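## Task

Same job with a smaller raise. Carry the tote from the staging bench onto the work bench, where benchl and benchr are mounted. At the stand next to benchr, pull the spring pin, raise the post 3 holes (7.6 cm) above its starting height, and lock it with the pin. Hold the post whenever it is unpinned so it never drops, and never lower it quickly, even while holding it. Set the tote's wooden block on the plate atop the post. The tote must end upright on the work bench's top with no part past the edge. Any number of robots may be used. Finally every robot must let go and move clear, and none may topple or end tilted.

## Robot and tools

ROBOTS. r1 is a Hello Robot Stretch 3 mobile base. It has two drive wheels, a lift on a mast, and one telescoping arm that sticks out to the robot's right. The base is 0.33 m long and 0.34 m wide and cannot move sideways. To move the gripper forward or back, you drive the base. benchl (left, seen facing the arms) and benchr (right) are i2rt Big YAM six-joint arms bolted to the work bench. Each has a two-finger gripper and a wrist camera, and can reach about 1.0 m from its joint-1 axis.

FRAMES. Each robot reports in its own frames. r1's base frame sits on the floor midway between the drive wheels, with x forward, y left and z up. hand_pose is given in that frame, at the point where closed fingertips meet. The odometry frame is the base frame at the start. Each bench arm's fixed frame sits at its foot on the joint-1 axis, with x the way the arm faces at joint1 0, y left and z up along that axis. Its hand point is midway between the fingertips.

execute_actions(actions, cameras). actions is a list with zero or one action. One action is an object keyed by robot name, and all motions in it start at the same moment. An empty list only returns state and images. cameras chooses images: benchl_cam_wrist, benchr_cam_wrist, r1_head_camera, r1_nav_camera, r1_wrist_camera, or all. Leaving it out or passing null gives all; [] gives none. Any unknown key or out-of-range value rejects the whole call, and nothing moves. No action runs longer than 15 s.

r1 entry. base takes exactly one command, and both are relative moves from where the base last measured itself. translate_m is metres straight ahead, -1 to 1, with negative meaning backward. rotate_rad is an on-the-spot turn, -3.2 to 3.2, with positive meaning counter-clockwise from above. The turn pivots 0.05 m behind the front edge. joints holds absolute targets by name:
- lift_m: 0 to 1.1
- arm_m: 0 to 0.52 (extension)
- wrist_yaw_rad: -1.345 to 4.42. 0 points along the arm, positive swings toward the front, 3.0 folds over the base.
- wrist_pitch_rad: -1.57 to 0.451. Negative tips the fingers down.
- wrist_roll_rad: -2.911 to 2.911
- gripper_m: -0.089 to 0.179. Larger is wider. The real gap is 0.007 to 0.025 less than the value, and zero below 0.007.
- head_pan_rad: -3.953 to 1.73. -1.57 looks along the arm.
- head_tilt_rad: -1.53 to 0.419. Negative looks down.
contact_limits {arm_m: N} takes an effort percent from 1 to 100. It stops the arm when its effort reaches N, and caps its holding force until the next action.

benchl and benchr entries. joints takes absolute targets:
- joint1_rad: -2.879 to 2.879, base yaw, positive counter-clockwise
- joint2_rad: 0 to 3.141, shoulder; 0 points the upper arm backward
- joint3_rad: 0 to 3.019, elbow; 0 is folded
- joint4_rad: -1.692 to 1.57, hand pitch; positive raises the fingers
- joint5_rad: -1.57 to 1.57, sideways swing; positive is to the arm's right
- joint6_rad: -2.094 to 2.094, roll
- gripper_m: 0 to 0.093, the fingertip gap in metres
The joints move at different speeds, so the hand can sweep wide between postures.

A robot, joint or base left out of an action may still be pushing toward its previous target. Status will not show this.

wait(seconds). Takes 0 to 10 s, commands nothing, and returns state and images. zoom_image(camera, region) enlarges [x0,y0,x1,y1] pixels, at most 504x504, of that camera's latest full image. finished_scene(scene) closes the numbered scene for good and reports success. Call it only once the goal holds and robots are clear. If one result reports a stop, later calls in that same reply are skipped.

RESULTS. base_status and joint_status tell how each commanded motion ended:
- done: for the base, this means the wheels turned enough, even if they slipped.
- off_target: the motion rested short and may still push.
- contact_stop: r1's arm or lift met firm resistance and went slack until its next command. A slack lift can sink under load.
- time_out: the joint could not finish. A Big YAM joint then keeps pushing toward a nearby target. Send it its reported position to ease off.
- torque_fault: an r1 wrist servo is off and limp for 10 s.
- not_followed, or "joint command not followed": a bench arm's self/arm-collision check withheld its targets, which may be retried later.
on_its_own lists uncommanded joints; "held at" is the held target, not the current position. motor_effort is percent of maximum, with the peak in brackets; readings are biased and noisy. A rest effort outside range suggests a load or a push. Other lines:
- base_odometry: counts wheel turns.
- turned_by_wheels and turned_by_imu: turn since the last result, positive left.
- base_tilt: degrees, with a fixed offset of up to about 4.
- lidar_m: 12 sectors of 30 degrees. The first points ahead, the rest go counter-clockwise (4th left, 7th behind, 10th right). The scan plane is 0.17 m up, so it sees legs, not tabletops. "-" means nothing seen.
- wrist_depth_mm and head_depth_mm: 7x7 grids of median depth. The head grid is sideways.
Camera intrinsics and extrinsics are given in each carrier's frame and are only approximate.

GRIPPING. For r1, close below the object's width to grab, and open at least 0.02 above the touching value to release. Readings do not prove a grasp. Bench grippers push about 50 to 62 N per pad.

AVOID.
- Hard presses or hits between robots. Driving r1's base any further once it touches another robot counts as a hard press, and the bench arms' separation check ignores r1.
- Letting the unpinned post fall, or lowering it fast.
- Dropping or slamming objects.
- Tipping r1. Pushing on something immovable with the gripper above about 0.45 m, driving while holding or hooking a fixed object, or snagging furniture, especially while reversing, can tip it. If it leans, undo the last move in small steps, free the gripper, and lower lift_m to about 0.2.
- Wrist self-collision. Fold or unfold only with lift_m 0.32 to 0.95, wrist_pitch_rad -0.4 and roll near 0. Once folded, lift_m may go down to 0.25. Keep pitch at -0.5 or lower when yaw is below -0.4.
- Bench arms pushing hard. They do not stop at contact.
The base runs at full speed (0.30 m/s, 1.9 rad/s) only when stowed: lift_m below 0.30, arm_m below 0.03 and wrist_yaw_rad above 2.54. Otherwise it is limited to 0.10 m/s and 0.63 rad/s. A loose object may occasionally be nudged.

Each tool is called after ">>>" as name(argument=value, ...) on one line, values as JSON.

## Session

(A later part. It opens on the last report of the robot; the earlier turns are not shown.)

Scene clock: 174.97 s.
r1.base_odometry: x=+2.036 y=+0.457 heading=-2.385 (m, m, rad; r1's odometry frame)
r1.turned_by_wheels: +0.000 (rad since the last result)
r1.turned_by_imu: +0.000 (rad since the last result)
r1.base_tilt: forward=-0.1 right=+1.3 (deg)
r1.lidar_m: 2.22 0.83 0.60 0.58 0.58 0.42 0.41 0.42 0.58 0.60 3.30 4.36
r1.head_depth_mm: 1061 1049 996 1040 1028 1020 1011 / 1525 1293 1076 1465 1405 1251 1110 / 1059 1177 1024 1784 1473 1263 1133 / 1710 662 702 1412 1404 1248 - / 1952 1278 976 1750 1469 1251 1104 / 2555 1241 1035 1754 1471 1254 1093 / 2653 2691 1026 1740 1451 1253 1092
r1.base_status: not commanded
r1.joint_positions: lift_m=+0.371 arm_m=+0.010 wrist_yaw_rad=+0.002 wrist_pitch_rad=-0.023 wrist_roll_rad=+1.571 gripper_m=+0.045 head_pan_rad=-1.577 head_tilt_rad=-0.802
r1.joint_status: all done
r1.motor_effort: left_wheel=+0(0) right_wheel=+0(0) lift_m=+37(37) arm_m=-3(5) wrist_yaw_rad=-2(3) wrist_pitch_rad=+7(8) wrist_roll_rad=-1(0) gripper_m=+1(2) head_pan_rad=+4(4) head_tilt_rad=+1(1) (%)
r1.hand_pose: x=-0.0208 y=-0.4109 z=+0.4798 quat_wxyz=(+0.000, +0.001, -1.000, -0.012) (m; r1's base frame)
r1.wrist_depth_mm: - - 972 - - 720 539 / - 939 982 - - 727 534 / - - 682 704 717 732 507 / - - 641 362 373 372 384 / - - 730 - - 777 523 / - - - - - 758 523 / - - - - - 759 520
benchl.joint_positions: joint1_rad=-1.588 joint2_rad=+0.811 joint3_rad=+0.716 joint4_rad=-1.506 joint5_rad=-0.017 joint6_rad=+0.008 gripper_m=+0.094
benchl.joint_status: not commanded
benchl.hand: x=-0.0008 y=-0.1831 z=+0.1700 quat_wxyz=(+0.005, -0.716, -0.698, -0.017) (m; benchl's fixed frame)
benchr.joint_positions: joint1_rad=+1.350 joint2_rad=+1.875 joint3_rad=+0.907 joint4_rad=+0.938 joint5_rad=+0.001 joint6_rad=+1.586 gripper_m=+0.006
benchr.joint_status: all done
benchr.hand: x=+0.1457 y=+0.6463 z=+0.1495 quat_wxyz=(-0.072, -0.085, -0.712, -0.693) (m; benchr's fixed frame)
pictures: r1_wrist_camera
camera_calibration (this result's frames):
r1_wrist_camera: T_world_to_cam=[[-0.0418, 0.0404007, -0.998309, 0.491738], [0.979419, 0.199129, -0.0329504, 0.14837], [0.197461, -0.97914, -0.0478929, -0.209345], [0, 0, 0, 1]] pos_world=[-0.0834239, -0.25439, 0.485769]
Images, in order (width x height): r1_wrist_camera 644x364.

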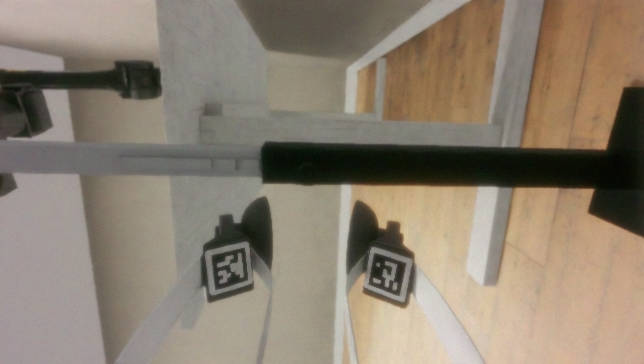

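>>> execute_actions(actions=[{"benchr":{"joints":{"gripper_m":0.093,"joint2_rad":1.86,"joint3_rad":0.92}}}], cameras=[])

>>> execute_actions(actions=[{"benchr":{"joints":{"joint2_rad":1.63,"joint3_rad":0.53,"joint4_rad":1.1}}}], cameras=[])

>>> execute_actions(actions=[{"benchr":{"joints":{"joint1_rad":0.3,"joint2_rad":1.3,"joint3_rad":0.9}}}], cameras=[])

>>> execute_actions(actions=[{"benchr":{"joints":{"joint1_rad":-1.05,"joint2_rad":1.3,"joint3_rad":1.2,"joint4_rad":-1.45,"joint6_rad":0}}}], cameras=["benchr_cam_wrist","r1_head_camera"])

Scene clock: 176.70 s.
r1.base_odometry: x=+2.036 y=+0.457 heading=-2.385 (m, m, rad; r1's odometry frame)
r1.turned_by_wheels: +0.000 (rad since the last result)
r1.turned_by_imu: +0.000 (rad since the last result)
r1.base_tilt: forward=-0.1 right=+1.3 (deg)
r1.lidar_m: 2.22 0.83 0.61 0.58 0.58 0.42 0.41 0.42 0.58 0.60 3.31 4.36
r1.head_depth_mm: 1061 1055 997 1038 1029 1017 1007 / 1518 1298 1075 1469 1405 1246 1117 / 1059 1172 1024 1778 1489 1271 1131 / 1710 654 701 1418 1422 1246 - / 1938 1270 979 1754 1466 1253 1104 / 2544 1248 1037 1740 1460 1254 1097 / 2669 2713 1031 1743 1459 1245 1093
r1.base_status: not commanded
r1.joint_positions: lift_m=+0.371 arm_m=+0.010 wrist_yaw_rad=+0.002 wrist_pitch_rad=-0.023 wrist_roll_rad=+1.571 gripper_m=+0.045 head_pan_rad=-1.577 head_tilt_rad=-0.802
r1.joint_status: not commanded
r1.motor_effort: left_wheel=+0(0) right_wheel=+0(0) lift_m=+37(37) arm_m=-3(4) wrist_yaw_rad=-2(2) wrist_pitch_rad=+8(7) wrist_roll_rad=-1(0) gripper_m=+2(0) head_pan_rad=+4(4) head_tilt_rad=+1(1) (%)
r1.hand_pose: x=-0.0208 y=-0.4109 z=+0.4798 quat_wxyz=(+0.000, +0.001, -1.000, -0.012) (m; r1's base frame)
r1.wrist_depth_mm: - - 957 - - 702 536 / - 955 967 - - 717 534 / - - 680 700 735 722 510 / - - 634 361 371 381 383 / - - 730 - - 774 534 / - - - - - 766 525 / - - - - - 749 526
benchl.joint_positions: joint1_rad=-1.588 joint2_rad=+0.811 joint3_rad=+0.716 joint4_rad=-1.506 joint5_rad=-0.017 joint6_rad=+0.008 gripper_m=+0.094
benchl.joint_status: not commanded
benchl.hand: x=-0.0008 y=-0.1831 z=+0.1700 quat_wxyz=(+0.005, -0.716, -0.698, -0.017) (m; benchl's fixed frame)
benchr.joint_positions: joint1_rad=+1.350 joint2_rad=+1.835 joint3_rad=+0.907 joint4_rad=+0.962 joint5_rad=+0.000 joint6_rad=+1.578 gripper_m=+0.093
benchr.joint_status: all done
benchr.hand: x=+0.1453 y=+0.6449 z=+0.1809 quat_wxyz=(-0.077, -0.079, -0.690, -0.715) (m; benchr's fixed frame)
pictures: none
No camera images: the call's "cameras" was empty. Leave "cameras" out to get every camera's image.

Scene clock: 177.83 s.
r1.base_odometry: x=+2.036 y=+0.457 heading=-2.385 (m, m, rad; r1's odometry frame)
r1.turned_by_wheels: +0.000 (rad since the last result)
r1.turned_by_imu: +0.000 (rad since the last result)
r1.base_tilt: forward=-0.1 right=+1.3 (deg)
r1.lidar_m: 2.22 0.83 0.61 0.58 0.57 0.42 0.41 0.43 0.58 0.60 3.29 4.32
r1.head_depth_mm: 1062 1046 999 1041 1027 1019 1008 / 1530 1289 1074 1469 1402 1251 1114 / 1007 1164 1022 1779 1481 1278 1132 / 1835 787 703 1419 1416 1237 - / 1941 1280 974 1770 1464 1252 1102 / 2546 1251 1034 1743 1456 1253 1101 / 2669 2747 1025 1740 1443 1247 1094
r1.base_status: not commanded
r1.joint_positions: lift_m=+0.371 arm_m=+0.010 wrist_yaw_rad=+0.002 wrist_pitch_rad=-0.023 wrist_roll_rad=+1.571 gripper_m=+0.045 head_pan_rad=-1.577 head_tilt_rad=-0.802
r1.joint_status: not commanded
r1.motor_effort: left_wheel=+0(0) right_wheel=+0(0) lift_m=+37(37) arm_m=-3(3) wrist_yaw_rad=-2(2) wrist_pitch_rad=+8(7) wrist_roll_rad=-1(0) gripper_m=+1(1) head_pan_rad=+4(4) head_tilt_rad=+1(1) (%)
r1.hand_pose: x=-0.0208 y=-0.4109 z=+0.4798 quat_wxyz=(+0.000, +0.001, -1.000, -0.012) (m; r1's base frame)
r1.wrist_depth_mm: - - 988 - - 719 541 / 902 953 995 - - 722 534 / 715 - 682 712 717 706 517 / - - 641 363 370 376 383 / - - 719 - - 751 525 / - - - - - 751 526 / - - - - - 755 515
benchl.joint_positions: joint1_rad=-1.588 joint2_rad=+0.811 joint3_rad=+0.716 joint4_rad=-1.506 joint5_rad=-0.017 joint6_rad=+0.008 gripper_m=+0.094
benchl.joint_status: not commanded
benchl.hand: x=-0.0008 y=-0.1831 z=+0.1700 quat_wxyz=(+0.005, -0.716, -0.698, -0.017) (m; benchl's fixed frame)
benchr.joint_positions: joint1_rad=+1.360 joint2_rad=+1.619 joint3_rad=+0.537 joint4_rad=+1.090 joint5_rad=-0.004 joint6_rad=+1.577 gripper_m=+0.093
benchr.joint_status: all done
benchr.hand: x=+0.1114 y=+0.5216 z=+0.1702 quat_wxyz=(-0.071, -0.075, -0.700, -0.706) (m; benchr's fixed frame)
pictures: none
No camera images: the call's "cameras" was empty. Leave "cameras" out to get every camera's image.

Scene clock: 179.40 s.
r1.base_odometry: x=+2.036 y=+0.457 heading=-2.385 (m, m, rad; r1's odometry frame)
r1.turned_by_wheels: +0.000 (rad since the last result)
r1.turned_by_imu: +0.000 (rad since the last result)
r1.base_tilt: forward=+0.0 right=+1.3 (deg)
r1.lidar_m: 2.22 0.83 0.61 0.58 0.58 0.42 0.41 0.42 0.58 0.60 3.31 4.37
r1.head_depth_mm: 1058 1053 1003 1038 1027 1016 1007 / 1523 1293 1075 1473 1403 1248 1115 / 1089 1179 1021 1785 1489 1275 1130 / 1847 1217 703 1421 1416 1251 - / 1946 1280 975 1761 1462 1256 1101 / 2536 1243 1033 1745 1453 1256 1101 / 2692 2723 1034 1740 1449 1238 1093
r1.base_status: not commanded
r1.joint_positions: lift_m=+0.371 arm_m=+0.010 wrist_yaw_rad=+0.002 wrist_pitch_rad=-0.023 wrist_roll_rad=+1.571 gripper_m=+0.045 head_pan_rad=-1.577 head_tilt_rad=-0.802
r1.joint_status: not commanded
r1.motor_effort: left_wheel=+0(0) right_wheel=+0(0) lift_m=+37(37) arm_m=-4(4) wrist_yaw_rad=-2(2) wrist_pitch_rad=+7(7) wrist_roll_rad=-1(0) gripper_m=+1(0) head_pan_rad=+4(5) head_tilt_rad=+1(1) (%)
r1.hand_pose: x=-0.0208 y=-0.4109 z=+0.4798 quat_wxyz=(+0.000, +0.001, -1.000, -0.012) (m; r1's base frame)
r1.wrist_depth_mm: - - 948 - - 728 539 / - 946 962 - - 715 530 / - - 684 707 725 717 503 / 917 - 642 361 366 377 383 / - - 730 - - 753 525 / - - - - - 750 526 / - - - - - 758 519
benchl.joint_positions: joint1_rad=-1.588 joint2_rad=+0.811 joint3_rad=+0.716 joint4_rad=-1.506 joint5_rad=-0.017 joint6_rad=+0.008 gripper_m=+0.094
benchl.joint_status: not commanded
benchl.hand: x=-0.0008 y=-0.1831 z=+0.1700 quat_wxyz=(+0.005, -0.716, -0.698, -0.017) (m; benchl's fixed frame)
benchr.joint_positions: joint1_rad=+0.299 joint2_rad=+1.293 joint3_rad=+0.889 joint4_rad=+1.099 joint5_rad=-0.007 joint6_rad=+1.577 gripper_m=+0.093
benchr.joint_status: all done
benchr.hand: x=+0.5001 y=+0.1552 z=+0.5204 quat_wxyz=(-0.534, -0.250, -0.342, -0.731) (m; benchr's fixed frame)
pictures: none
No camera images: the call's "cameras" was empty. Leave "cameras" out to get every camera's image.

Scene clock: 181.63 s.
r1.base_odometry: x=+2.036 y=+0.457 heading=-2.385 (m, m, rad; r1's odometry frame)
r1.turned_by_wheels: +0.000 (rad since the last result)
r1.turned_by_imu: +0.000 (rad since the last result)
r1.base_tilt: forward=+0.0 right=+1.4 (deg)
r1.lidar_m: 2.22 0.83 0.61 0.58 0.58 0.42 0.41 0.42 0.58 0.60 3.29 4.37
r1.head_depth_mm: 1065 1052 999 1036 1026 1022 1006 / 1525 1283 1075 1467 1402 1251 1119 / 1102 1187 1022 1789 1484 1275 1138 / 1848 1215 702 1412 1414 1249 - / 1938 1277 977 1761 1474 1254 1102 / 2538 1243 1037 1744 1461 1258 1095 / 2694 2726 1026 1728 1450 1248 1090
r1.base_status: not commanded
r1.joint_positions: lift_m=+0.371 arm_m=+0.010 wrist_yaw_rad=+0.002 wrist_pitch_rad=-0.023 wrist_roll_rad=+1.571 gripper_m=+0.045 head_pan_rad=-1.577 head_tilt_rad=-0.802
r1.joint_status: not commanded
r1.motor_effort: left_wheel=+0(0) right_wheel=+0(0) lift_m=+37(37) arm_m=-3(3) wrist_yaw_rad=-2(2) wrist_pitch_rad=+7(8) wrist_roll_rad=+0(0) gripper_m=+0(2) head_pan_rad=+4(5) head_tilt_rad=+1(1) (%)
r1.hand_pose: x=-0.0208 y=-0.4109 z=+0.4798 quat_wxyz=(+0.000, +0.001, -1.000, -0.012) (m; r1's base frame)
r1.wrist_depth_mm: - - 975 - - 726 526 / - 946 958 - - 712 527 / - - 687 703 719 712 509 / - - 648 364 368 376 384 / - - 736 - - 769 531 / - - - - - 762 520 / - - - - - 767 526
benchl.joint_positions: joint1_rad=-1.588 joint2_rad=+0.811 joint3_rad=+0.716 joint4_rad=-1.506 joint5_rad=-0.017 joint6_rad=+0.008 gripper_m=+0.094
benchl.joint_status: not commanded
benchl.hand: x=-0.0008 y=-0.1831 z=+0.1700 quat_wxyz=(+0.005, -0.716, -0.698, -0.017) (m; benchl's fixed frame)
benchr.joint_positions: joint1_rad=-1.051 joint2_rad=+1.299 joint3_rad=+1.168 joint4_rad=-1.442 joint5_rad=-0.007 joint6_rad=+0.012 gripper_m=+0.093
benchr.joint_status: all done
benchr.hand: x=+0.1811 y=-0.3152 z=+0.2179 quat_wxyz=(-0.001, -0.507, -0.862, -0.003) (m; benchr's fixed frame)
pictures: benchr_cam_wrist, r1_head_camera (sideways: a quarter turn clockwise sets it upright)
camera_calibration (this result's frames):
benchr_cam_wrist: T_world_to_cam=[[-0.872875, -0.487918, -0.00508576, 0.00571272], [-0.399018, 0.707758, 0.582978, 0.174138], [-0.280846, 0.510896, -0.812472, 0.510995], [0, 0, 0, 1]] pos_world=[0.217982, -0.381526, 0.31368]
r1_head_camera: T_world_to_cam=[[-0.0179683, 0.717612, -0.696212, 0.92351], [0.998582, -0.0220192, -0.048468, 0.0614311], [-0.0501112, -0.696095, -0.716198, 0.884858], [0, 0, 0, 1]] pos_world=[-0.00040886, -0.0454229, 1.27967]
Images, in order (width x height): benchr_cam_wrist 504x504, r1_head_camera 896x504.

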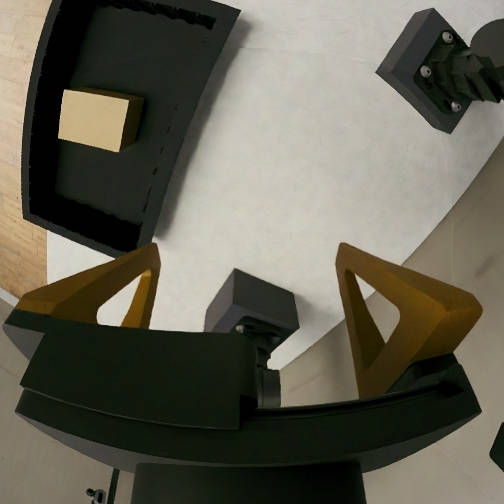

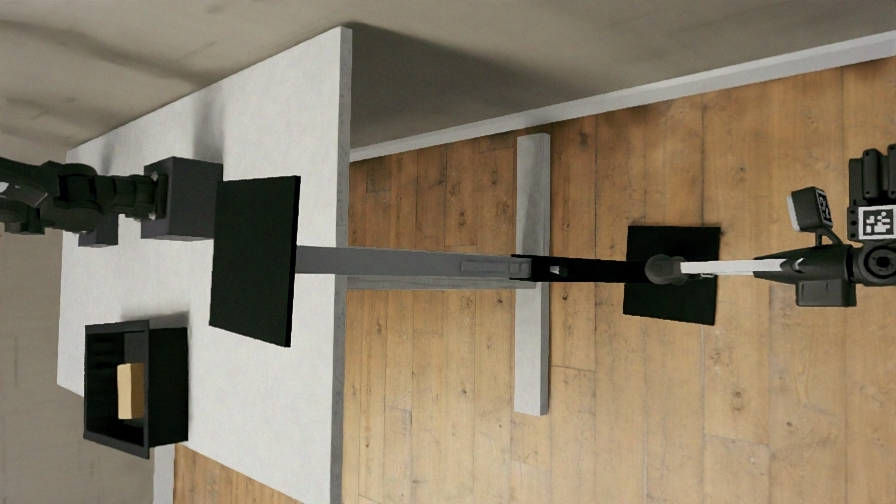

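>>> execute_actions(actions=[{"benchr":{"joints":{"joint1_rad":-0.648,"joint2_rad":1.66,"joint3_rad":1.26,"joint4_rad":-1.13,"joint6_rad":-0.65}},"benchl":{"joints":{"joint1_rad":-0.3,"joint2_rad":1.0,"joint3_rad":1.2}}}], cameras=["benchr_cam_wrist","benchl_cam_wrist"])

Scene clock: 184.57 s.
r1.base_odometry: x=+2.036 y=+0.457 heading=-2.385 (m, m, rad; r1's odometry frame)
r1.turned_by_wheels: +0.000 (rad since the last result)
r1.turned_by_imu: +0.000 (rad since the last result)
r1.base_tilt: forward=-0.1 right=+1.3 (deg)
r1.lidar_m: 2.22 0.83 0.61 0.58 0.57 0.42 0.41 0.42 0.58 0.60 3.29 4.36
r1.head_depth_mm: 1058 1051 1005 1035 1026 1015 1006 / 1524 1290 1075 1476 1412 1258 1118 / 1128 1179 1022 1785 1479 1274 1130 / 1833 1213 702 1411 1411 1252 - / 1952 1278 978 1754 1476 1253 1100 / 1782 1247 1038 1758 1452 1249 1094 / 2681 2758 1028 1717 1450 1252 1088
r1.base_status: not commanded
r1.joint_positions: lift_m=+0.371 arm_m=+0.010 wrist_yaw_rad=+0.002 wrist_pitch_rad=-0.023 wrist_roll_rad=+1.571 gripper_m=+0.045 head_pan_rad=-1.577 head_tilt_rad=-0.802
r1.joint_status: not commanded
r1.motor_effort: left_wheel=+0(0) right_wheel=+0(0) lift_m=+37(37) arm_m=-3(3) wrist_yaw_rad=-2(2) wrist_pitch_rad=+7(7) wrist_roll_rad=+0(0) gripper_m=+1(1) head_pan_rad=+4(5) head_tilt_rad=+1(2) (%)
r1.hand_pose: x=-0.0208 y=-0.4109 z=+0.4798 quat_wxyz=(+0.000, +0.001, -1.000, -0.012) (m; r1's base frame)
r1.wrist_depth_mm: - - 945 - - 717 529 / - 956 978 - - 720 540 / - - 687 695 715 711 506 / - - 638 361 367 377 387 / - - 720 - - 768 529 / - - - - - 753 533 / - - - - - 762 525
benchl.joint_positions: joint1_rad=-0.306 joint2_rad=+1.003 joint3_rad=+1.159 joint4_rad=-1.506 joint5_rad=-0.017 joint6_rad=+0.008 gripper_m=+0.094
benchl.joint_status: all done
benchl.hand: x=+0.2930 y=-0.0900 z=+0.3057 quat_wxyz=(-0.110, -0.155, -0.982, +0.008) (m; benchl's fixed frame)
benchr.joint_positions: joint1_rad=-0.639 joint2_rad=+1.666 joint3_rad=+1.231 joint4_rad=-1.138 joint5_rad=-0.007 joint6_rad=-0.638 gripper_m=+0.093
benchr.joint_status: all done
benchr.hand: x=+0.3788 y=-0.2806 z=+0.0942 quat_wxyz=(-0.001, -0.001, -1.000, -0.003) (m; benchr's fixed frame)
pictures: benchl_cam_wrist, benchr_cam_wrist
camera_calibration (this result's frames):
benchl_cam_wrist: T_world_to_cam=[[-0.300963, -0.953575, -0.0107622, 0.00364101], [-0.877831, 0.272612, 0.393821, 0.163686], [-0.372604, 0.127973, -0.919124, 0.528861], [0, 0, 0, 1]] pos_world=[0.34184, -0.108831, 0.421665]
benchr_cam_wrist: T_world_to_cam=[[0.00133139, -0.999984, -0.00542305, -0.280288], [-0.8152, -0.00422624, 0.579163, 0.258812], [-0.579177, 0.00364978, -0.815193, 0.419287], [0, 0, 0, 1]] pos_world=[0.454198, -0.28072, 0.190386]
Images, in order (width x height): benchl_cam_wrist 504x504, benchr_cam_wrist 504x504.

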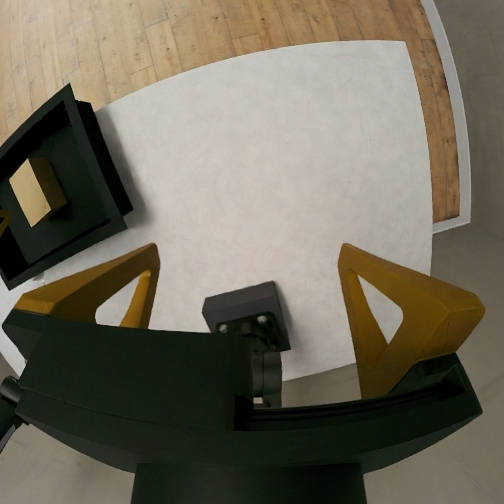

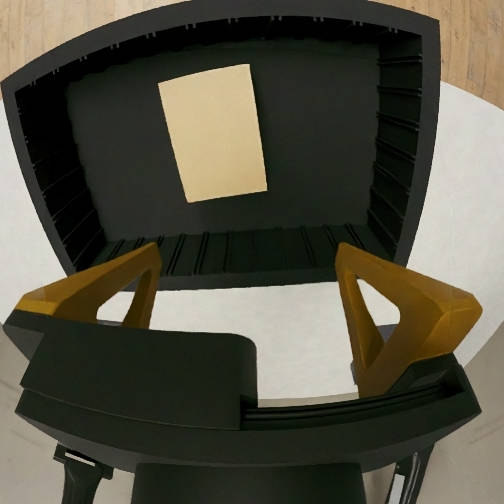

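>>> execute_actions(actions=[{"benchr":{"joints":{"joint1_rad":-0.545,"joint6_rad":-0.71,"joint2_rad":1.72}},"benchl":{"joints":{"joint1_rad":-1.2}}}], cameras=[])

>>> execute_actions(actions=[{"benchr":{"joints":{"joint2_rad":1.82,"joint3_rad":1.13,"joint4_rad":-0.86}}}], cameras=["benchr_cam_wrist","r1_head_camera"])

Scene clock: 187.33 s.
r1.base_odometry: x=+2.036 y=+0.457 heading=-2.385 (m, m, rad; r1's odometry frame)
r1.turned_by_wheels: +0.000 (rad since the last result)
r1.turned_by_imu: +0.000 (rad since the last result)
r1.base_tilt: forward=+0.0 right=+1.3 (deg)
r1.lidar_m: 2.22 0.82 0.61 0.58 0.58 0.42 0.41 0.42 0.58 0.60 3.30 4.34
r1.head_depth_mm: 1059 1050 1004 1033 1029 1017 1011 / 1518 1296 1071 1481 1402 1256 1111 / 1129 1178 1019 1783 1482 1271 1133 / 1835 1222 704 1417 1412 1251 - / 1926 1276 978 1762 1462 1254 1099 / 1801 1248 1035 1757 1465 1249 1098 / 2685 2748 1026 1746 1455 1244 1094
r1.base_status: not commanded
r1.joint_positions: lift_m=+0.371 arm_m=+0.010 wrist_yaw_rad=+0.002 wrist_pitch_rad=-0.023 wrist_roll_rad=+1.571 gripper_m=+0.045 head_pan_rad=-1.577 head_tilt_rad=-0.802
r1.joint_status: not commanded
r1.motor_effort: left_wheel=+0(0) right_wheel=+0(0) lift_m=+37(37) arm_m=-3(4) wrist_yaw_rad=-2(2) wrist_pitch_rad=+7(7) wrist_roll_rad=+0(0) gripper_m=+1(0) head_pan_rad=+5(4) head_tilt_rad=+1(1) (%)
r1.hand_pose: x=-0.0208 y=-0.4109 z=+0.4798 quat_wxyz=(+0.000, +0.001, -1.000, -0.012) (m; r1's base frame)
r1.wrist_depth_mm: - - 956 - - 723 530 / - 978 980 - - 715 533 / - - 678 701 717 730 500 / - - 638 360 372 378 389 / - - 714 - - 762 526 / - - - - - 766 525 / - - - - - 754 525
benchl.joint_positions: joint1_rad=-1.194 joint2_rad=+1.003 joint3_rad=+1.159 joint4_rad=-1.506 joint5_rad=-0.017 joint6_rad=+0.008 gripper_m=+0.094
benchl.joint_status: all done
benchl.hand: x=+0.1150 y=-0.2841 z=+0.3057 quat_wxyz=(-0.096, -0.561, -0.820, +0.055) (m; benchl's fixed frame)
benchr.joint_positions: joint1_rad=-0.536 joint2_rad=+1.706 joint3_rad=+1.231 joint4_rad=-1.138 joint5_rad=-0.007 joint6_rad=-0.698 gripper_m=+0.093
benchr.joint_status: all done
benchr.hand: x=+0.4042 y=-0.2391 z=+0.0762 quat_wxyz=(+0.015, +0.081, -0.996, -0.015) (m; benchr's fixed frame)
pictures: none
No camera images: the call's "cameras" was empty. Leave "cameras" out to get every camera's image.

Scene clock: 188.33 s.
r1.base_odometry: x=+2.036 y=+0.457 heading=-2.385 (m, m, rad; r1's odometry frame)
r1.turned_by_wheels: +0.000 (rad since the last result)
r1.turned_by_imu: +0.000 (rad since the last result)
r1.base_tilt: forward=-0.1 right=+1.3 (deg)
r1.lidar_m: 2.22 0.83 0.61 0.58 0.58 0.42 0.41 0.42 0.58 0.60 3.30 4.32
r1.head_depth_mm: 1063 1054 998 1039 1028 1021 1010 / 1524 1289 1073 1465 1400 1255 1116 / 1142 1177 1029 1775 1479 1272 1130 / 1838 1220 702 1423 1419 1245 - / 1949 1275 971 1764 1468 1250 1101 / 1413 1250 1036 1750 1454 1255 1099 / 2692 2722 1031 1745 1450 1243 1095
r1.base_status: not commanded
r1.joint_positions: lift_m=+0.371 arm_m=+0.010 wrist_yaw_rad=+0.002 wrist_pitch_rad=-0.023 wrist_roll_rad=+1.571 gripper_m=+0.045 head_pan_rad=-1.577 head_tilt_rad=-0.802
r1.joint_status: not commanded
r1.motor_effort: left_wheel=+0(0) right_wheel=+0(0) lift_m=+37(37) arm_m=-4(3) wrist_yaw_rad=-2(2) wrist_pitch_rad=+8(7) wrist_roll_rad=+0(0) gripper_m=+2(0) head_pan_rad=+4(4) head_tilt_rad=+1(1) (%)
r1.hand_pose: x=-0.0208 y=-0.4109 z=+0.4798 quat_wxyz=(+0.000, +0.001, -1.000, -0.012) (m; r1's base frame)
r1.wrist_depth_mm: - - 977 - - 710 534 / - 993 972 - - 743 525 / - - 678 701 738 696 503 / - - 635 362 368 378 383 / - - 725 - - 754 538 / - - - - - 773 533 / - - - - - 773 525
benchl.joint_positions: joint1_rad=-1.194 joint2_rad=+1.003 joint3_rad=+1.159 joint4_rad=-1.506 joint5_rad=-0.017 joint6_rad=+0.008 gripper_m=+0.094
benchl.joint_status: not commanded
benchl.hand: x=+0.1150 y=-0.2841 z=+0.3057 quat_wxyz=(-0.096, -0.561, -0.820, +0.055) (m; benchl's fixed frame)
benchr.joint_positions: joint1_rad=-0.536 joint2_rad=+1.825 joint3_rad=+1.130 joint4_rad=-0.869 joint5_rad=-0.007 joint6_rad=-0.698 gripper_m=+0.093
benchr.joint_status: all done
benchr.hand: x=+0.4112 y=-0.2432 z=-0.0106 quat_wxyz=(-0.005, +0.081, -0.997, -0.001) (m; benchr's fixed frame)
pictures: benchr_cam_wrist, r1_head_camera (sideways: a quarter turn clockwise sets it upright)
camera_calibration (this result's frames):
benchr_cam_wrist: T_world_to_cam=[[0.164254, -0.986418, 0.00039196, -0.307178], [-0.808217, -0.134353, 0.573353, 0.311457], [-0.565513, -0.0944921, -0.819308, 0.322975], [0, 0, 0, 1]] pos_world=[0.484827, -0.230642, 0.0861619]
r1_head_camera: T_world_to_cam=[[-0.0179683, 0.717612, -0.696212, 0.92351], [0.998582, -0.0220192, -0.048468, 0.0614311], [-0.0501112, -0.696095, -0.716198, 0.884858], [0, 0, 0, 1]] pos_world=[-0.00040886, -0.0454229, 1.27967]
Images, in order (width x height): benchr_cam_wrist 504x504, r1_head_camera 896x504.

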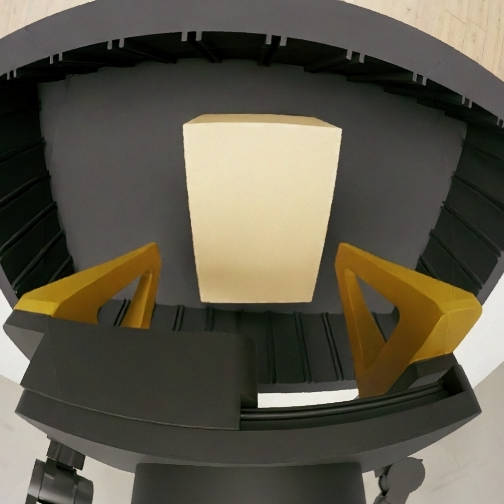

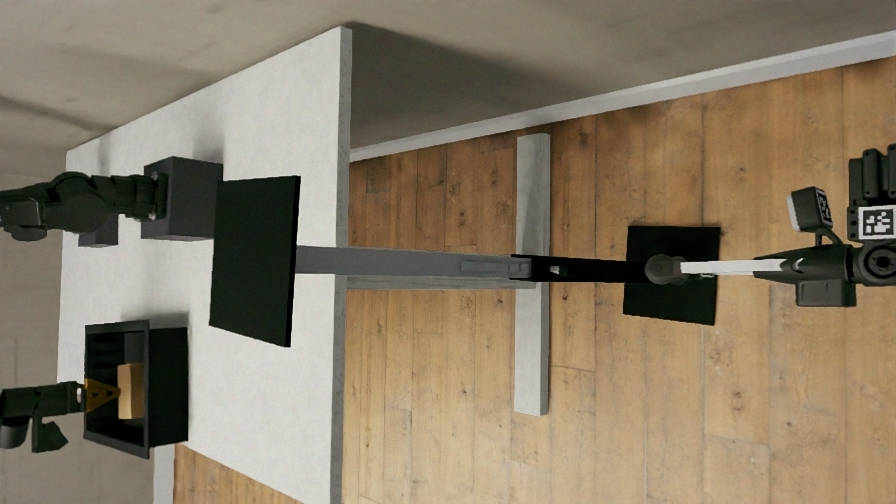

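>>> execute_actions(actions=[{"benchr":{"joints":{"joint1_rad":-0.56,"joint2_rad":1.9,"joint3_rad":1.09,"joint4_rad":-0.75}}}], cameras=["benchr_cam_wrist"])

>>> execute_actions(actions=[{"benchr":{"joints":{"gripper_m":0.03}}}], cameras=[])

>>> execute_actions(actions=[{"benchr":{"joints":{"joint1_rad":-0.62,"joint2_rad":1.71,"joint3_rad":0.87,"joint4_rad":-0.73}}}], cameras=["benchr_cam_wrist","r1_head_camera"])

Scene clock: 190.17 s.
r1.base_odometry: x=+2.036 y=+0.457 heading=-2.385 (m, m, rad; r1's odometry frame)
r1.turned_by_wheels: +0.000 (rad since the last result)
r1.turned_by_imu: +0.000 (rad since the last result)
r1.base_tilt: forward=-0.1 right=+1.3 (deg)
r1.lidar_m: 2.23 0.83 0.60 0.58 0.58 0.42 0.41 0.42 0.58 0.60 3.30 4.37
r1.head_depth_mm: 1062 1056 1002 1033 1026 1017 1009 / 1533 1286 1075 1470 1403 1251 1113 / 1133 1179 1019 1792 1482 1273 1133 / 1834 1216 702 1427 1415 1245 - / 1942 1277 974 1761 1467 1256 1098 / 1401 1251 1034 1752 1464 1259 1096 / 2663 2700 1030 1741 1446 1248 1102
r1.base_status: not commanded
r1.joint_positions: lift_m=+0.371 arm_m=+0.010 wrist_yaw_rad=+0.002 wrist_pitch_rad=-0.023 wrist_roll_rad=+1.571 gripper_m=+0.045 head_pan_rad=-1.577 head_tilt_rad=-0.802
r1.joint_status: not commanded
r1.motor_effort: left_wheel=+0(0) right_wheel=+0(0) lift_m=+37(37) arm_m=-3(3) wrist_yaw_rad=-2(2) wrist_pitch_rad=+8(7) wrist_roll_rad=-1(0) gripper_m=+0(1) head_pan_rad=+5(4) head_tilt_rad=+1(1) (%)
r1.hand_pose: x=-0.0208 y=-0.4109 z=+0.4798 quat_wxyz=(+0.000, +0.001, -1.000, -0.012) (m; r1's base frame)
r1.wrist_depth_mm: - - 968 - - 713 526 / - 989 964 - - 715 539 / - - 681 708 731 700 508 / - - 636 361 366 373 379 / - - 729 - - 772 528 / - - - - - 753 522 / - - - - - 748 527
benchl.joint_positions: joint1_rad=-1.194 joint2_rad=+1.003 joint3_rad=+1.159 joint4_rad=-1.506 joint5_rad=-0.017 joint6_rad=+0.008 gripper_m=+0.094
benchl.joint_status: not commanded
benchl.hand: x=+0.1150 y=-0.2841 z=+0.3057 quat_wxyz=(-0.096, -0.561, -0.820, +0.055) (m; benchl's fixed frame)
benchr.joint_positions: joint1_rad=-0.551 joint2_rad=+1.891 joint3_rad=+1.098 joint4_rad=-0.759 joint5_rad=-0.007 joint6_rad=-0.698 gripper_m=+0.093
benchr.joint_status: all done
benchr.hand: x=+0.4076 y=-0.2498 z=-0.0494 quat_wxyz=(-0.010, +0.073, -0.997, +0.003) (m; benchr's fixed frame)
pictures: benchr_cam_wrist
camera_calibration (this result's frames):
benchr_cam_wrist: T_world_to_cam=[[0.148761, -0.988839, 0.00826273, -0.306967], [-0.816142, -0.118054, 0.565664, 0.336909], [-0.558375, -0.0908924, -0.824594, 0.286205], [0, 0, 0, 1]] pos_world=[0.48044, -0.237753, 0.0479618]
Images, in order (width x height): benchr_cam_wrist 504x504.

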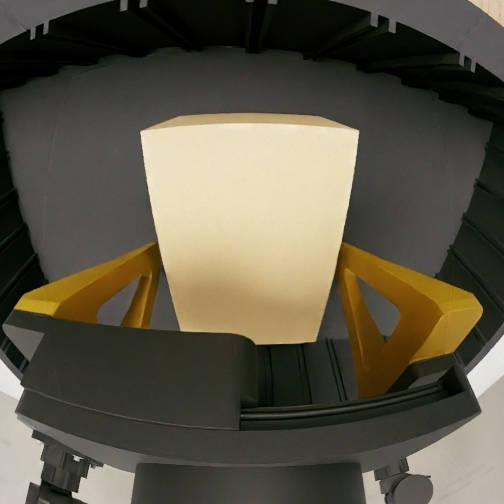

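Scene clock: 190.80 s.
r1.base_odometry: x=+2.036 y=+0.457 heading=-2.385 (m, m, rad; r1's odometry frame)
r1.turned_by_wheels: +0.000 (rad since the last result)
r1.turned_by_imu: +0.000 (rad since the last result)
r1.base_tilt: forward=-0.1 right=+1.3 (deg)
r1.lidar_m: 2.22 0.82 0.60 0.58 0.57 0.42 0.41 0.42 0.58 0.60 3.30 4.35
r1.head_depth_mm: 1059 1054 1006 1037 1029 1017 1008 / 1520 1290 1075 1470 1399 1251 1117 / 1142 1175 1023 1786 1482 1267 1126 / 1846 1222 700 1415 1406 1245 - / 1939 1274 973 1763 1466 1247 1105 / 1383 1240 1036 1753 1458 1255 1090 / 2671 2720 1028 1735 1456 1253 1095
r1.base_status: not commanded
r1.joint_positions: lift_m=+0.371 arm_m=+0.010 wrist_yaw_rad=+0.002 wrist_pitch_rad=-0.023 wrist_roll_rad=+1.571 gripper_m=+0.045 head_pan_rad=-1.577 head_tilt_rad=-0.802
r1.joint_status: not commanded
r1.motor_effort: left_wheel=+0(0) right_wheel=+0(0) lift_m=+37(37) arm_m=-4(3) wrist_yaw_rad=-2(2) wrist_pitch_rad=+7(8) wrist_roll_rad=+0(0) gripper_m=+0(1) head_pan_rad=+5(4) head_tilt_rad=+1(1) (%)
r1.hand_pose: x=-0.0208 y=-0.4109 z=+0.4798 quat_wxyz=(+0.000, +0.001, -1.000, -0.012) (m; r1's base frame)
r1.wrist_depth_mm: - - 967 - - 731 541 / - - 965 - - 714 538 / - - 689 704 719 712 508 / - - 629 362 370 374 383 / - - 735 - - 752 525 / - - - - - 760 533 / - - - - - 771 524
benchl.joint_positions: joint1_rad=-1.194 joint2_rad=+1.003 joint3_rad=+1.159 joint4_rad=-1.506 joint5_rad=-0.017 joint6_rad=+0.008 gripper_m=+0.094
benchl.joint_status: not commanded
benchl.hand: x=+0.1150 y=-0.2841 z=+0.3057 quat_wxyz=(-0.096, -0.561, -0.820, +0.055) (m; benchl's fixed frame)
benchr.joint_positions: joint1_rad=-0.551 joint2_rad=+1.891 joint3_rad=+1.098 joint4_rad=-0.757 joint5_rad=-0.007 joint6_rad=-0.699 gripper_m=+0.080
benchr.joint_status: gripper_m off_target (ended at +0.080, target +0.030)
benchr.hand: x=+0.4080 y=-0.2501 z=-0.0494 quat_wxyz=(-0.010, +0.074, -0.997, +0.003) (m; benchr's fixed frame)
pictures: none
No camera images: the call's "cameras" was empty. Leave "cameras" out to get every camera's image.

Scene clock: 191.73 s.
r1.base_odometry: x=+2.036 y=+0.457 heading=-2.385 (m, m, rad; r1's odometry frame)
r1.turned_by_wheels: +0.000 (rad since the last result)
r1.turned_by_imu: +0.000 (rad since the last result)
r1.base_tilt: forward=-0.1 right=+1.3 (deg)
r1.lidar_m: 2.22 0.83 0.60 0.58 0.58 0.42 0.41 0.42 0.58 0.60 3.29 4.36
r1.head_depth_mm: 1064 1056 1005 1039 1026 1019 1013 / 1516 1289 1074 1464 1399 1247 1120 / 1127 1175 1024 1773 1474 1272 1136 / 1842 1218 702 1422 1411 1245 - / 1823 1255 973 1764 1464 1256 1100 / 1513 1246 1037 1754 1457 1249 1094 / 2663 2751 1030 1737 1455 1252 1092
r1.base_status: not commanded
r1.joint_positions: lift_m=+0.371 arm_m=+0.010 wrist_yaw_rad=+0.002 wrist_pitch_rad=-0.023 wrist_roll_rad=+1.571 gripper_m=+0.045 head_pan_rad=-1.577 head_tilt_rad=-0.802
r1.joint_status: not commanded
r1.motor_effort: left_wheel=+0(0) right_wheel=+0(0) lift_m=+37(37) arm_m=-3(3) wrist_yaw_rad=-2(2) wrist_pitch_rad=+7(7) wrist_roll_rad=+0(1) gripper_m=+2(1) head_pan_rad=+4(4) head_tilt_rad=+1(0) (%)
r1.hand_pose: x=-0.0208 y=-0.4109 z=+0.4798 quat_wxyz=(+0.000, +0.001, -1.000, -0.012) (m; r1's base frame)
r1.wrist_depth_mm: - - 969 - - 719 540 / - 972 967 - - 744 527 / - - 693 707 713 719 506 / - - 645 360 369 375 387 / - - 731 - - 770 535 / - - - - - 764 526 / - - - - - 759 524
benchl.joint_positions: joint1_rad=-1.194 joint2_rad=+1.003 joint3_rad=+1.159 joint4_rad=-1.506 joint5_rad=-0.017 joint6_rad=+0.008 gripper_m=+0.094
benchl.joint_status: not commanded
benchl.hand: x=+0.1150 y=-0.2841 z=+0.3057 quat_wxyz=(-0.096, -0.561, -0.820, +0.055) (m; benchl's fixed frame)
benchr.joint_positions: joint1_rad=-0.624 joint2_rad=+1.721 joint3_rad=+0.875 joint4_rad=-0.730 joint5_rad=-0.008 joint6_rad=-0.700 gripper_m=+0.080
benchr.joint_status: all done
benchr.hand: x=+0.3232 y=-0.2316 z=-0.0371 quat_wxyz=(+0.000, +0.038, -0.999, -0.005) (m; benchr's fixed frame)
pictures: benchr_cam_wrist, r1_head_camera (sideways: a quarter turn clockwise sets it upright)
camera_calibration (this result's frames):
benchr_cam_wrist: T_world_to_cam=[[0.0786729, -0.99687, -0.00781419, -0.256274], [-0.811507, -0.0685929, 0.580303, 0.273713], [-0.579023, -0.0393128, -0.814363, 0.269908], [0, 0, 0, 1]] pos_world=[0.398565, -0.226086, 0.0589644]
r1_head_camera: T_world_to_cam=[[-0.0179682, 0.717611, -0.696212, 0.92351], [0.998582, -0.0220193, -0.048468, 0.0614311], [-0.0501113, -0.696095, -0.716198, 0.884858], [0, 0, 0, 1]] pos_world=[-0.000408865, -0.0454229, 1.27967]
Images, in order (width x height): benchr_cam_wrist 504x504, r1_head_camera 896x504.

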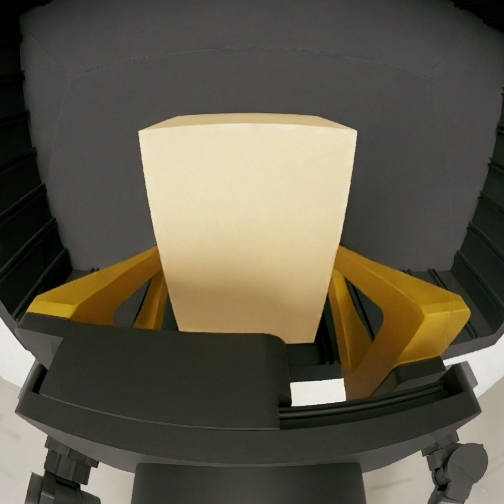

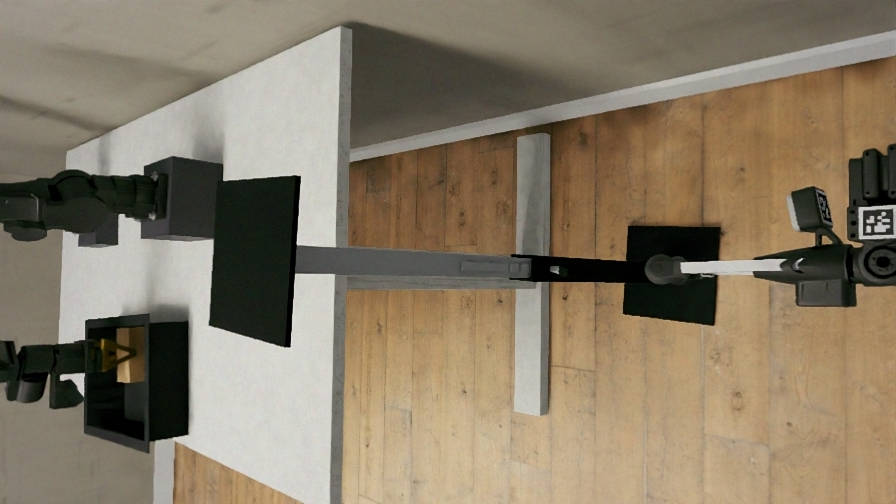

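>>> execute_actions(actions=[{"benchr":{"joints":{"joint1_rad":-0.68,"joint2_rad":1.62,"joint3_rad":0.76,"joint4_rad":-0.71}}}], cameras=[])

>>> execute_actions(actions=[{"benchr":{"joints":{"joint2_rad":1.5,"joint3_rad":0.96,"joint4_rad":-1.0}}}], cameras=[])

>>> execute_actions(actions=[{"benchr":{"joints":{"joint2_rad":1.45,"joint3_rad":1.6,"joint4_rad":-1.67}}}], cameras=["benchr_cam_wrist"])

>>> execute_actions(actions=[{"benchr":{"joints":{"joint1_rad":1.36,"joint2_rad":1.75,"joint3_rad":2.2,"joint6_rad":0}}}], cameras=[])

>>> execute_actions(actions=[{"benchr":{"joints":{"joint2_rad":2.1,"joint3_rad":2.35,"joint4_rad":-1.69}}}], cameras=["benchr_cam_wrist","r1_head_camera"])

Scene clock: 194.03 s.
r1.base_odometry: x=+2.036 y=+0.457 heading=-2.385 (m, m, rad; r1's odometry frame)
r1.turned_by_wheels: +0.000 (rad since the last result)
r1.turned_by_imu: +0.000 (rad since the last result)
r1.base_tilt: forward=+0.0 right=+1.3 (deg)
r1.lidar_m: 2.22 0.82 0.60 0.58 0.58 0.42 0.41 0.42 0.58 0.60 3.32 4.36
r1.head_depth_mm: 1063 1053 1000 1034 1029 1018 1013 / 1522 1291 1073 1476 1409 1249 1115 / 1120 1180 1025 1782 1490 1267 1129 / 1834 1216 702 1416 1408 1248 - / 1377 1251 976 1760 1477 1245 1099 / 2545 1244 1037 1749 1467 1256 1094 / 2676 2858 1030 1733 1450 1243 1093
r1.base_status: not commanded
r1.joint_positions: lift_m=+0.371 arm_m=+0.010 wrist_yaw_rad=+0.002 wrist_pitch_rad=-0.023 wrist_roll_rad=+1.571 gripper_m=+0.045 head_pan_rad=-1.577 head_tilt_rad=-0.802
r1.joint_status: not commanded
r1.motor_effort: left_wheel=+0(0) right_wheel=+0(0) lift_m=+37(37) arm_m=-3(4) wrist_yaw_rad=-2(2) wrist_pitch_rad=+7(7) wrist_roll_rad=+0(0) gripper_m=+1(0) head_pan_rad=+5(4) head_tilt_rad=+1(1) (%)
r1.hand_pose: x=-0.0208 y=-0.4109 z=+0.4798 quat_wxyz=(+0.000, +0.001, -1.000, -0.012) (m; r1's base frame)
r1.wrist_depth_mm: - - 961 - - 719 535 / - - 971 - - 726 536 / - - 683 711 724 693 512 / - - 633 364 372 374 387 / - - 726 - - 763 518 / - - - - - 775 529 / - - - - - 744 538
benchl.joint_positions: joint1_rad=-1.194 joint2_rad=+1.003 joint3_rad=+1.159 joint4_rad=-1.506 joint5_rad=-0.017 joint6_rad=+0.008 gripper_m=+0.094
benchl.joint_status: not commanded
benchl.hand: x=+0.1150 y=-0.2841 z=+0.3057 quat_wxyz=(-0.096, -0.561, -0.820, +0.055) (m; benchl's fixed frame)
benchr.joint_positions: joint1_rad=-0.676 joint2_rad=+1.629 joint3_rad=+0.763 joint4_rad=-0.706 joint5_rad=-0.010 joint6_rad=-0.702 gripper_m=+0.080
benchr.joint_status: all done
benchr.hand: x=+0.2808 y=-0.2237 z=-0.0322 quat_wxyz=(-0.003, +0.013, -1.000, -0.004) (m; benchr's fixed frame)
pictures: none
No camera images: the call's "cameras" was empty. Leave "cameras" out to get every camera's image.

Scene clock: 195.17 s.
r1.base_odometry: x=+2.036 y=+0.457 heading=-2.385 (m, m, rad; r1's odometry frame)
r1.turned_by_wheels: +0.000 (rad since the last result)
r1.turned_by_imu: +0.000 (rad since the last result)
r1.base_tilt: forward=-0.1 right=+1.3 (deg)
r1.lidar_m: 2.23 0.83 0.61 0.58 0.58 0.42 0.41 0.42 0.58 0.60 3.30 4.38
r1.head_depth_mm: 1059 1054 1001 1033 1027 1018 1006 / 1521 1290 1072 1466 1404 1254 1116 / 1125 1177 1026 1791 1480 1267 1139 / 1837 1216 700 1426 1405 1243 - / 1538 1249 973 1763 1468 1255 1098 / 2577 1242 1037 1752 1460 1252 1099 / 2699 2856 1025 1738 1458 1247 1092
r1.base_status: not commanded
r1.joint_positions: lift_m=+0.371 arm_m=+0.010 wrist_yaw_rad=+0.002 wrist_pitch_rad=-0.023 wrist_roll_rad=+1.571 gripper_m=+0.045 head_pan_rad=-1.577 head_tilt_rad=-0.802
r1.joint_status: not commanded
r1.motor_effort: left_wheel=+0(0) right_wheel=+0(0) lift_m=+37(37) arm_m=-4(4) wrist_yaw_rad=-2(2) wrist_pitch_rad=+8(8) wrist_roll_rad=+0(0) gripper_m=+0(2) head_pan_rad=+4(4) head_tilt_rad=+1(1) (%)
r1.hand_pose: x=-0.0208 y=-0.4109 z=+0.4798 quat_wxyz=(+0.000, +0.001, -1.000, -0.012) (m; r1's base frame)
r1.wrist_depth_mm: - - 955 - - 725 536 / 986 978 982 - - 730 538 / - - 674 711 732 714 499 / - - 623 362 369 372 382 / - - 732 - - 750 529 / - - - - - 755 531 / - - - - - 768 524
benchl.joint_positions: joint1_rad=-1.194 joint2_rad=+1.003 joint3_rad=+1.159 joint4_rad=-1.506 joint5_rad=-0.017 joint6_rad=+0.008 gripper_m=+0.094
benchl.joint_status: not commanded
benchl.hand: x=+0.1150 y=-0.2841 z=+0.3057 quat_wxyz=(-0.096, -0.561, -0.820, +0.055) (m; benchl's fixed frame)
benchr.joint_positions: joint1_rad=-0.676 joint2_rad=+1.500 joint3_rad=+0.930 joint4_rad=-0.993 joint5_rad=-0.009 joint6_rad=-0.702 gripper_m=+0.080
benchr.joint_status: all done
benchr.hand: x=+0.3019 y=-0.2408 z=+0.0609 quat_wxyz=(-0.006, +0.013, -1.000, -0.001) (m; benchr's fixed frame)
pictures: none
No camera images: the call's "cameras" was empty. Leave "cameras" out to get every camera's image.

Scene clock: 196.50 s.
r1.base_odometry: x=+2.036 y=+0.457 heading=-2.385 (m, m, rad; r1's odometry frame)
r1.turned_by_wheels: +0.000 (rad since the last result)
r1.turned_by_imu: +0.000 (rad since the last result)
r1.base_tilt: forward=-0.1 right=+1.3 (deg)
r1.lidar_m: 2.23 0.83 0.61 0.58 0.57 0.42 0.41 0.42 0.58 0.60 3.28 4.36
r1.head_depth_mm: 1059 1052 1000 1034 1031 1021 1008 / 1520 1290 1078 1476 1409 1253 1113 / 1122 1179 1026 1773 1478 1269 1138 / 1825 1220 703 1422 1411 1247 - / 1942 1249 973 1758 1461 1251 1100 / 2578 1240 1038 1745 1458 1253 1098 / 2645 2814 1030 1735 1453 1250 1091
r1.base_status: not commanded
r1.joint_positions: lift_m=+0.371 arm_m=+0.010 wrist_yaw_rad=+0.002 wrist_pitch_rad=-0.023 wrist_roll_rad=+1.571 gripper_m=+0.045 head_pan_rad=-1.577 head_tilt_rad=-0.802
r1.joint_status: not commanded
r1.motor_effort: left_wheel=+0(0) right_wheel=+0(0) lift_m=+37(37) arm_m=-3(3) wrist_yaw_rad=-2(2) wrist_pitch_rad=+7(7) wrist_roll_rad=+0(0) gripper_m=+1(1) head_pan_rad=+4(4) head_tilt_rad=+1(1) (%)
r1.hand_pose: x=-0.0208 y=-0.4109 z=+0.4798 quat_wxyz=(+0.000, +0.001, -1.000, -0.012) (m; r1's base frame)
r1.wrist_depth_mm: - - 971 - - 722 531 / 974 928 974 - - 705 529 / - - 685 705 725 715 509 / - - 628 365 370 377 380 / - - 723 - - 762 532 / - - - - - 770 520 / - - - - - 766 534
benchl.joint_positions: joint1_rad=-1.194 joint2_rad=+1.003 joint3_rad=+1.159 joint4_rad=-1.506 joint5_rad=-0.017 joint6_rad=+0.008 gripper_m=+0.094
benchl.joint_status: not commanded
benchl.hand: x=+0.1150 y=-0.2841 z=+0.3057 quat_wxyz=(-0.096, -0.561, -0.820, +0.055) (m; benchl's fixed frame)
benchr.joint_positions: joint1_rad=-0.676 joint2_rad=+1.448 joint3_rad=+1.542 joint4_rad=-1.663 joint5_rad=-0.007 joint6_rad=-0.702 gripper_m=+0.080
benchr.joint_status: all done
benchr.hand: x=+0.3310 y=-0.2645 z=+0.3046 quat_wxyz=(-0.003, +0.013, -1.000, -0.002) (m; benchr's fixed frame)
pictures: benchr_cam_wrist
camera_calibration (this result's frames):
benchr_cam_wrist: T_world_to_cam=[[0.028808, -0.999581, -0.00282487, -0.272754], [-0.817063, -0.0251756, 0.575998, 0.0940551], [-0.575828, -0.0142853, -0.817446, 0.557881], [0, 0, 0, 1]] pos_world=[0.40595, -0.262302, 0.401092]
Images, in order (width x height): benchr_cam_wrist 504x504.

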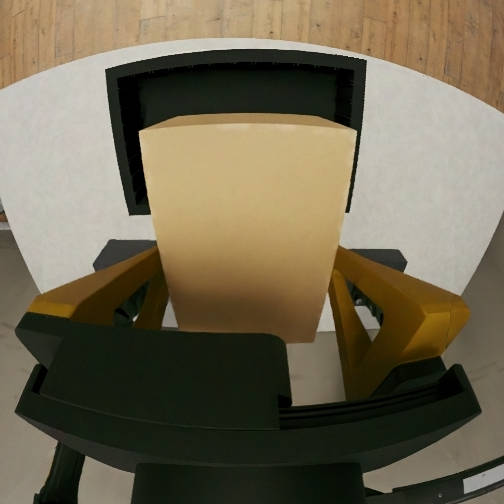

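Scene clock: 198.77 s.
r1.base_odometry: x=+2.036 y=+0.457 heading=-2.385 (m, m, rad; r1's odometry frame)
r1.turned_by_wheels: +0.000 (rad since the last result)
r1.turned_by_imu: +0.000 (rad since the last result)
r1.base_tilt: forward=+0.0 right=+1.3 (deg)
r1.lidar_m: 2.22 0.83 0.60 0.58 0.57 0.42 0.41 0.43 0.58 0.60 3.28 4.35
r1.head_depth_mm: 1058 1057 1001 1040 1030 1016 1008 / 1537 1297 1078 1475 1403 1253 1113 / 1080 1179 1022 1783 1491 1273 1128 / 1673 1214 704 1417 1410 1247 - / 1946 1248 975 1759 1466 1247 1097 / 2599 1252 1030 1749 1462 1253 1097 / 2687 2853 1034 1736 1449 1244 1088
r1.base_status: not commanded
r1.joint_positions: lift_m=+0.371 arm_m=+0.010 wrist_yaw_rad=+0.002 wrist_pitch_rad=-0.023 wrist_roll_rad=+1.571 gripper_m=+0.045 head_pan_rad=-1.577 head_tilt_rad=-0.802
r1.joint_status: not commanded
r1.motor_effort: left_wheel=+0(0) right_wheel=+0(0) lift_m=+37(37) arm_m=-3(4) wrist_yaw_rad=-2(2) wrist_pitch_rad=+8(7) wrist_roll_rad=+0(0) gripper_m=+1(0) head_pan_rad=+5(4) head_tilt_rad=+1(1) (%)
r1.hand_pose: x=-0.0208 y=-0.4109 z=+0.4798 quat_wxyz=(+0.000, +0.001, -1.000, -0.012) (m; r1's base frame)
r1.wrist_depth_mm: - - 960 - - 733 532 / - 944 - - - 717 528 / - - 689 700 717 709 517 / - - 634 362 368 373 385 / - - 738 - - 769 532 / - - - - - 754 532 / - - - - - 775 524
benchl.joint_positions: joint1_rad=-1.194 joint2_rad=+1.003 joint3_rad=+1.159 joint4_rad=-1.506 joint5_rad=-0.017 joint6_rad=+0.008 gripper_m=+0.094
benchl.joint_status: not commanded
benchl.hand: x=+0.1150 y=-0.2841 z=+0.3057 quat_wxyz=(-0.096, -0.561, -0.820, +0.055) (m; benchl's fixed frame)
benchr.joint_positions: joint1_rad=+1.369 joint2_rad=+1.776 joint3_rad=+2.140 joint4_rad=-1.666 joint5_rad=-0.010 joint6_rad=-0.012 gripper_m=+0.080
benchr.joint_status: all done
benchr.hand: x=+0.1165 y=+0.5760 z=+0.3862 quat_wxyz=(-0.101, +0.632, -0.764, -0.088) (m; benchr's fixed frame)
pictures: none
No camera images: the call's "cameras" was empty. Leave "cameras" out to get every camera's image.

Scene clock: 200.30 s.
r1.base_odometry: x=+2.036 y=+0.457 heading=-2.385 (m, m, rad; r1's odometry frame)
r1.turned_by_wheels: +0.000 (rad since the last result)
r1.turned_by_imu: +0.000 (rad since the last result)
r1.base_tilt: forward=+0.0 right=+1.3 (deg)
r1.lidar_m: 2.22 0.83 0.60 0.58 0.57 0.42 0.41 0.42 0.58 0.60 3.29 4.37
r1.head_depth_mm: 1066 1052 1003 1042 1030 1018 1007 / 1522 1288 1070 1470 1409 1254 1117 / 1059 1175 1024 1775 1488 1274 1133 / 603 543 703 1428 1412 1246 - / 1549 1182 976 1767 1479 1247 1104 / 2599 1244 1036 1752 1453 1240 1094 / 2663 2860 1031 1731 1450 1243 1094
r1.base_status: not commanded
r1.joint_positions: lift_m=+0.371 arm_m=+0.010 wrist_yaw_rad=+0.002 wrist_pitch_rad=-0.023 wrist_roll_rad=+1.571 gripper_m=+0.045 head_pan_rad=-1.577 head_tilt_rad=-0.802
r1.joint_status: not commanded
r1.motor_effort: left_wheel=+0(0) right_wheel=+0(0) lift_m=+37(37) arm_m=-4(4) wrist_yaw_rad=-2(2) wrist_pitch_rad=+7(7) wrist_roll_rad=-1(1) gripper_m=+2(2) head_pan_rad=+5(4) head_tilt_rad=+1(1) (%)
r1.hand_pose: x=-0.0208 y=-0.4109 z=+0.4798 quat_wxyz=(+0.000, +0.001, -1.000, -0.012) (m; r1's base frame)
r1.wrist_depth_mm: - - 962 - - 733 531 / - 936 986 - - 718 532 / - - 692 698 721 710 507 / - - 629 363 370 376 382 / - - 738 - - 762 526 / - - - - - 761 530 / - - - - - 772 514
benchl.joint_positions: joint1_rad=-1.194 joint2_rad=+1.003 joint3_rad=+1.159 joint4_rad=-1.506 joint5_rad=-0.017 joint6_rad=+0.008 gripper_m=+0.094
benchl.joint_status: not commanded
benchl.hand: x=+0.1150 y=-0.2841 z=+0.3057 quat_wxyz=(-0.096, -0.561, -0.820, +0.055) (m; benchl's fixed frame)
benchr.joint_positions: joint1_rad=+1.369 joint2_rad=+2.117 joint3_rad=+2.315 joint4_rad=-1.689 joint5_rad=-0.010 joint6_rad=-0.012 gripper_m=+0.080
benchr.joint_status: all done
benchr.hand: x=+0.1331 y=+0.6574 z=+0.2488 quat_wxyz=(-0.028, +0.637, -0.770, -0.029) (m; benchr's fixed frame)
pictures: benchr_cam_wrist, r1_head_camera (sideways: a quarter turn clockwise sets it upright)
camera_calibration (this result's frames):
benchr_cam_wrist: T_world_to_cam=[[0.982591, -0.185622, -0.00774132, -0.00657894], [-0.155286, -0.843455, 0.514267, 0.452971], [-0.101989, -0.504112, -0.857595, 0.680382], [0, 0, 0, 1]] pos_world=[0.146196, 0.723828, 0.350493]
r1_head_camera: T_world_to_cam=[[-0.0179683, 0.717612, -0.696212, 0.92351], [0.998582, -0.0220192, -0.048468, 0.0614311], [-0.0501112, -0.696095, -0.716198, 0.884858], [0, 0, 0, 1]] pos_world=[-0.00040886, -0.0454229, 1.27967]
Images, in order (width x height): benchr_cam_wrist 504x504, r1_head_camera 896x504.

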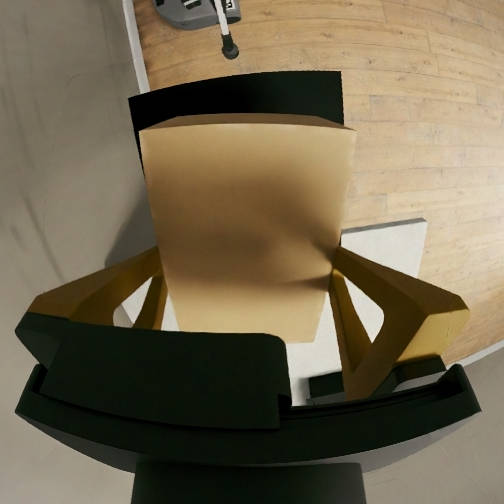

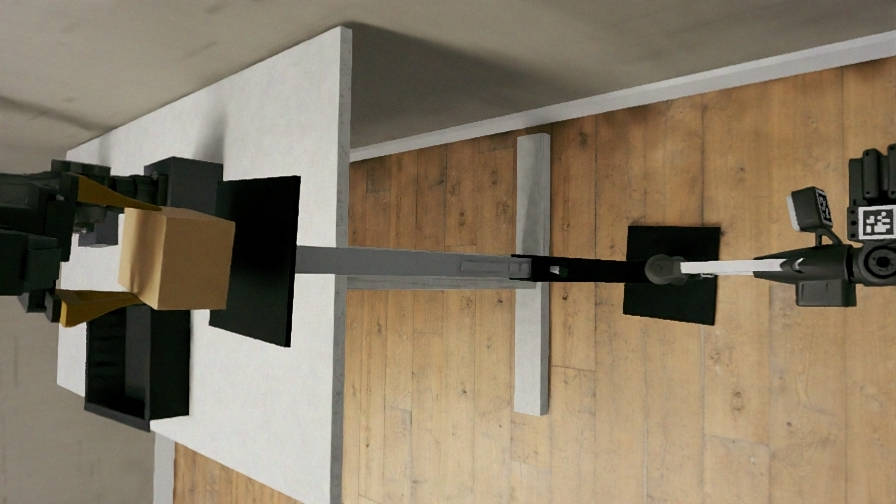

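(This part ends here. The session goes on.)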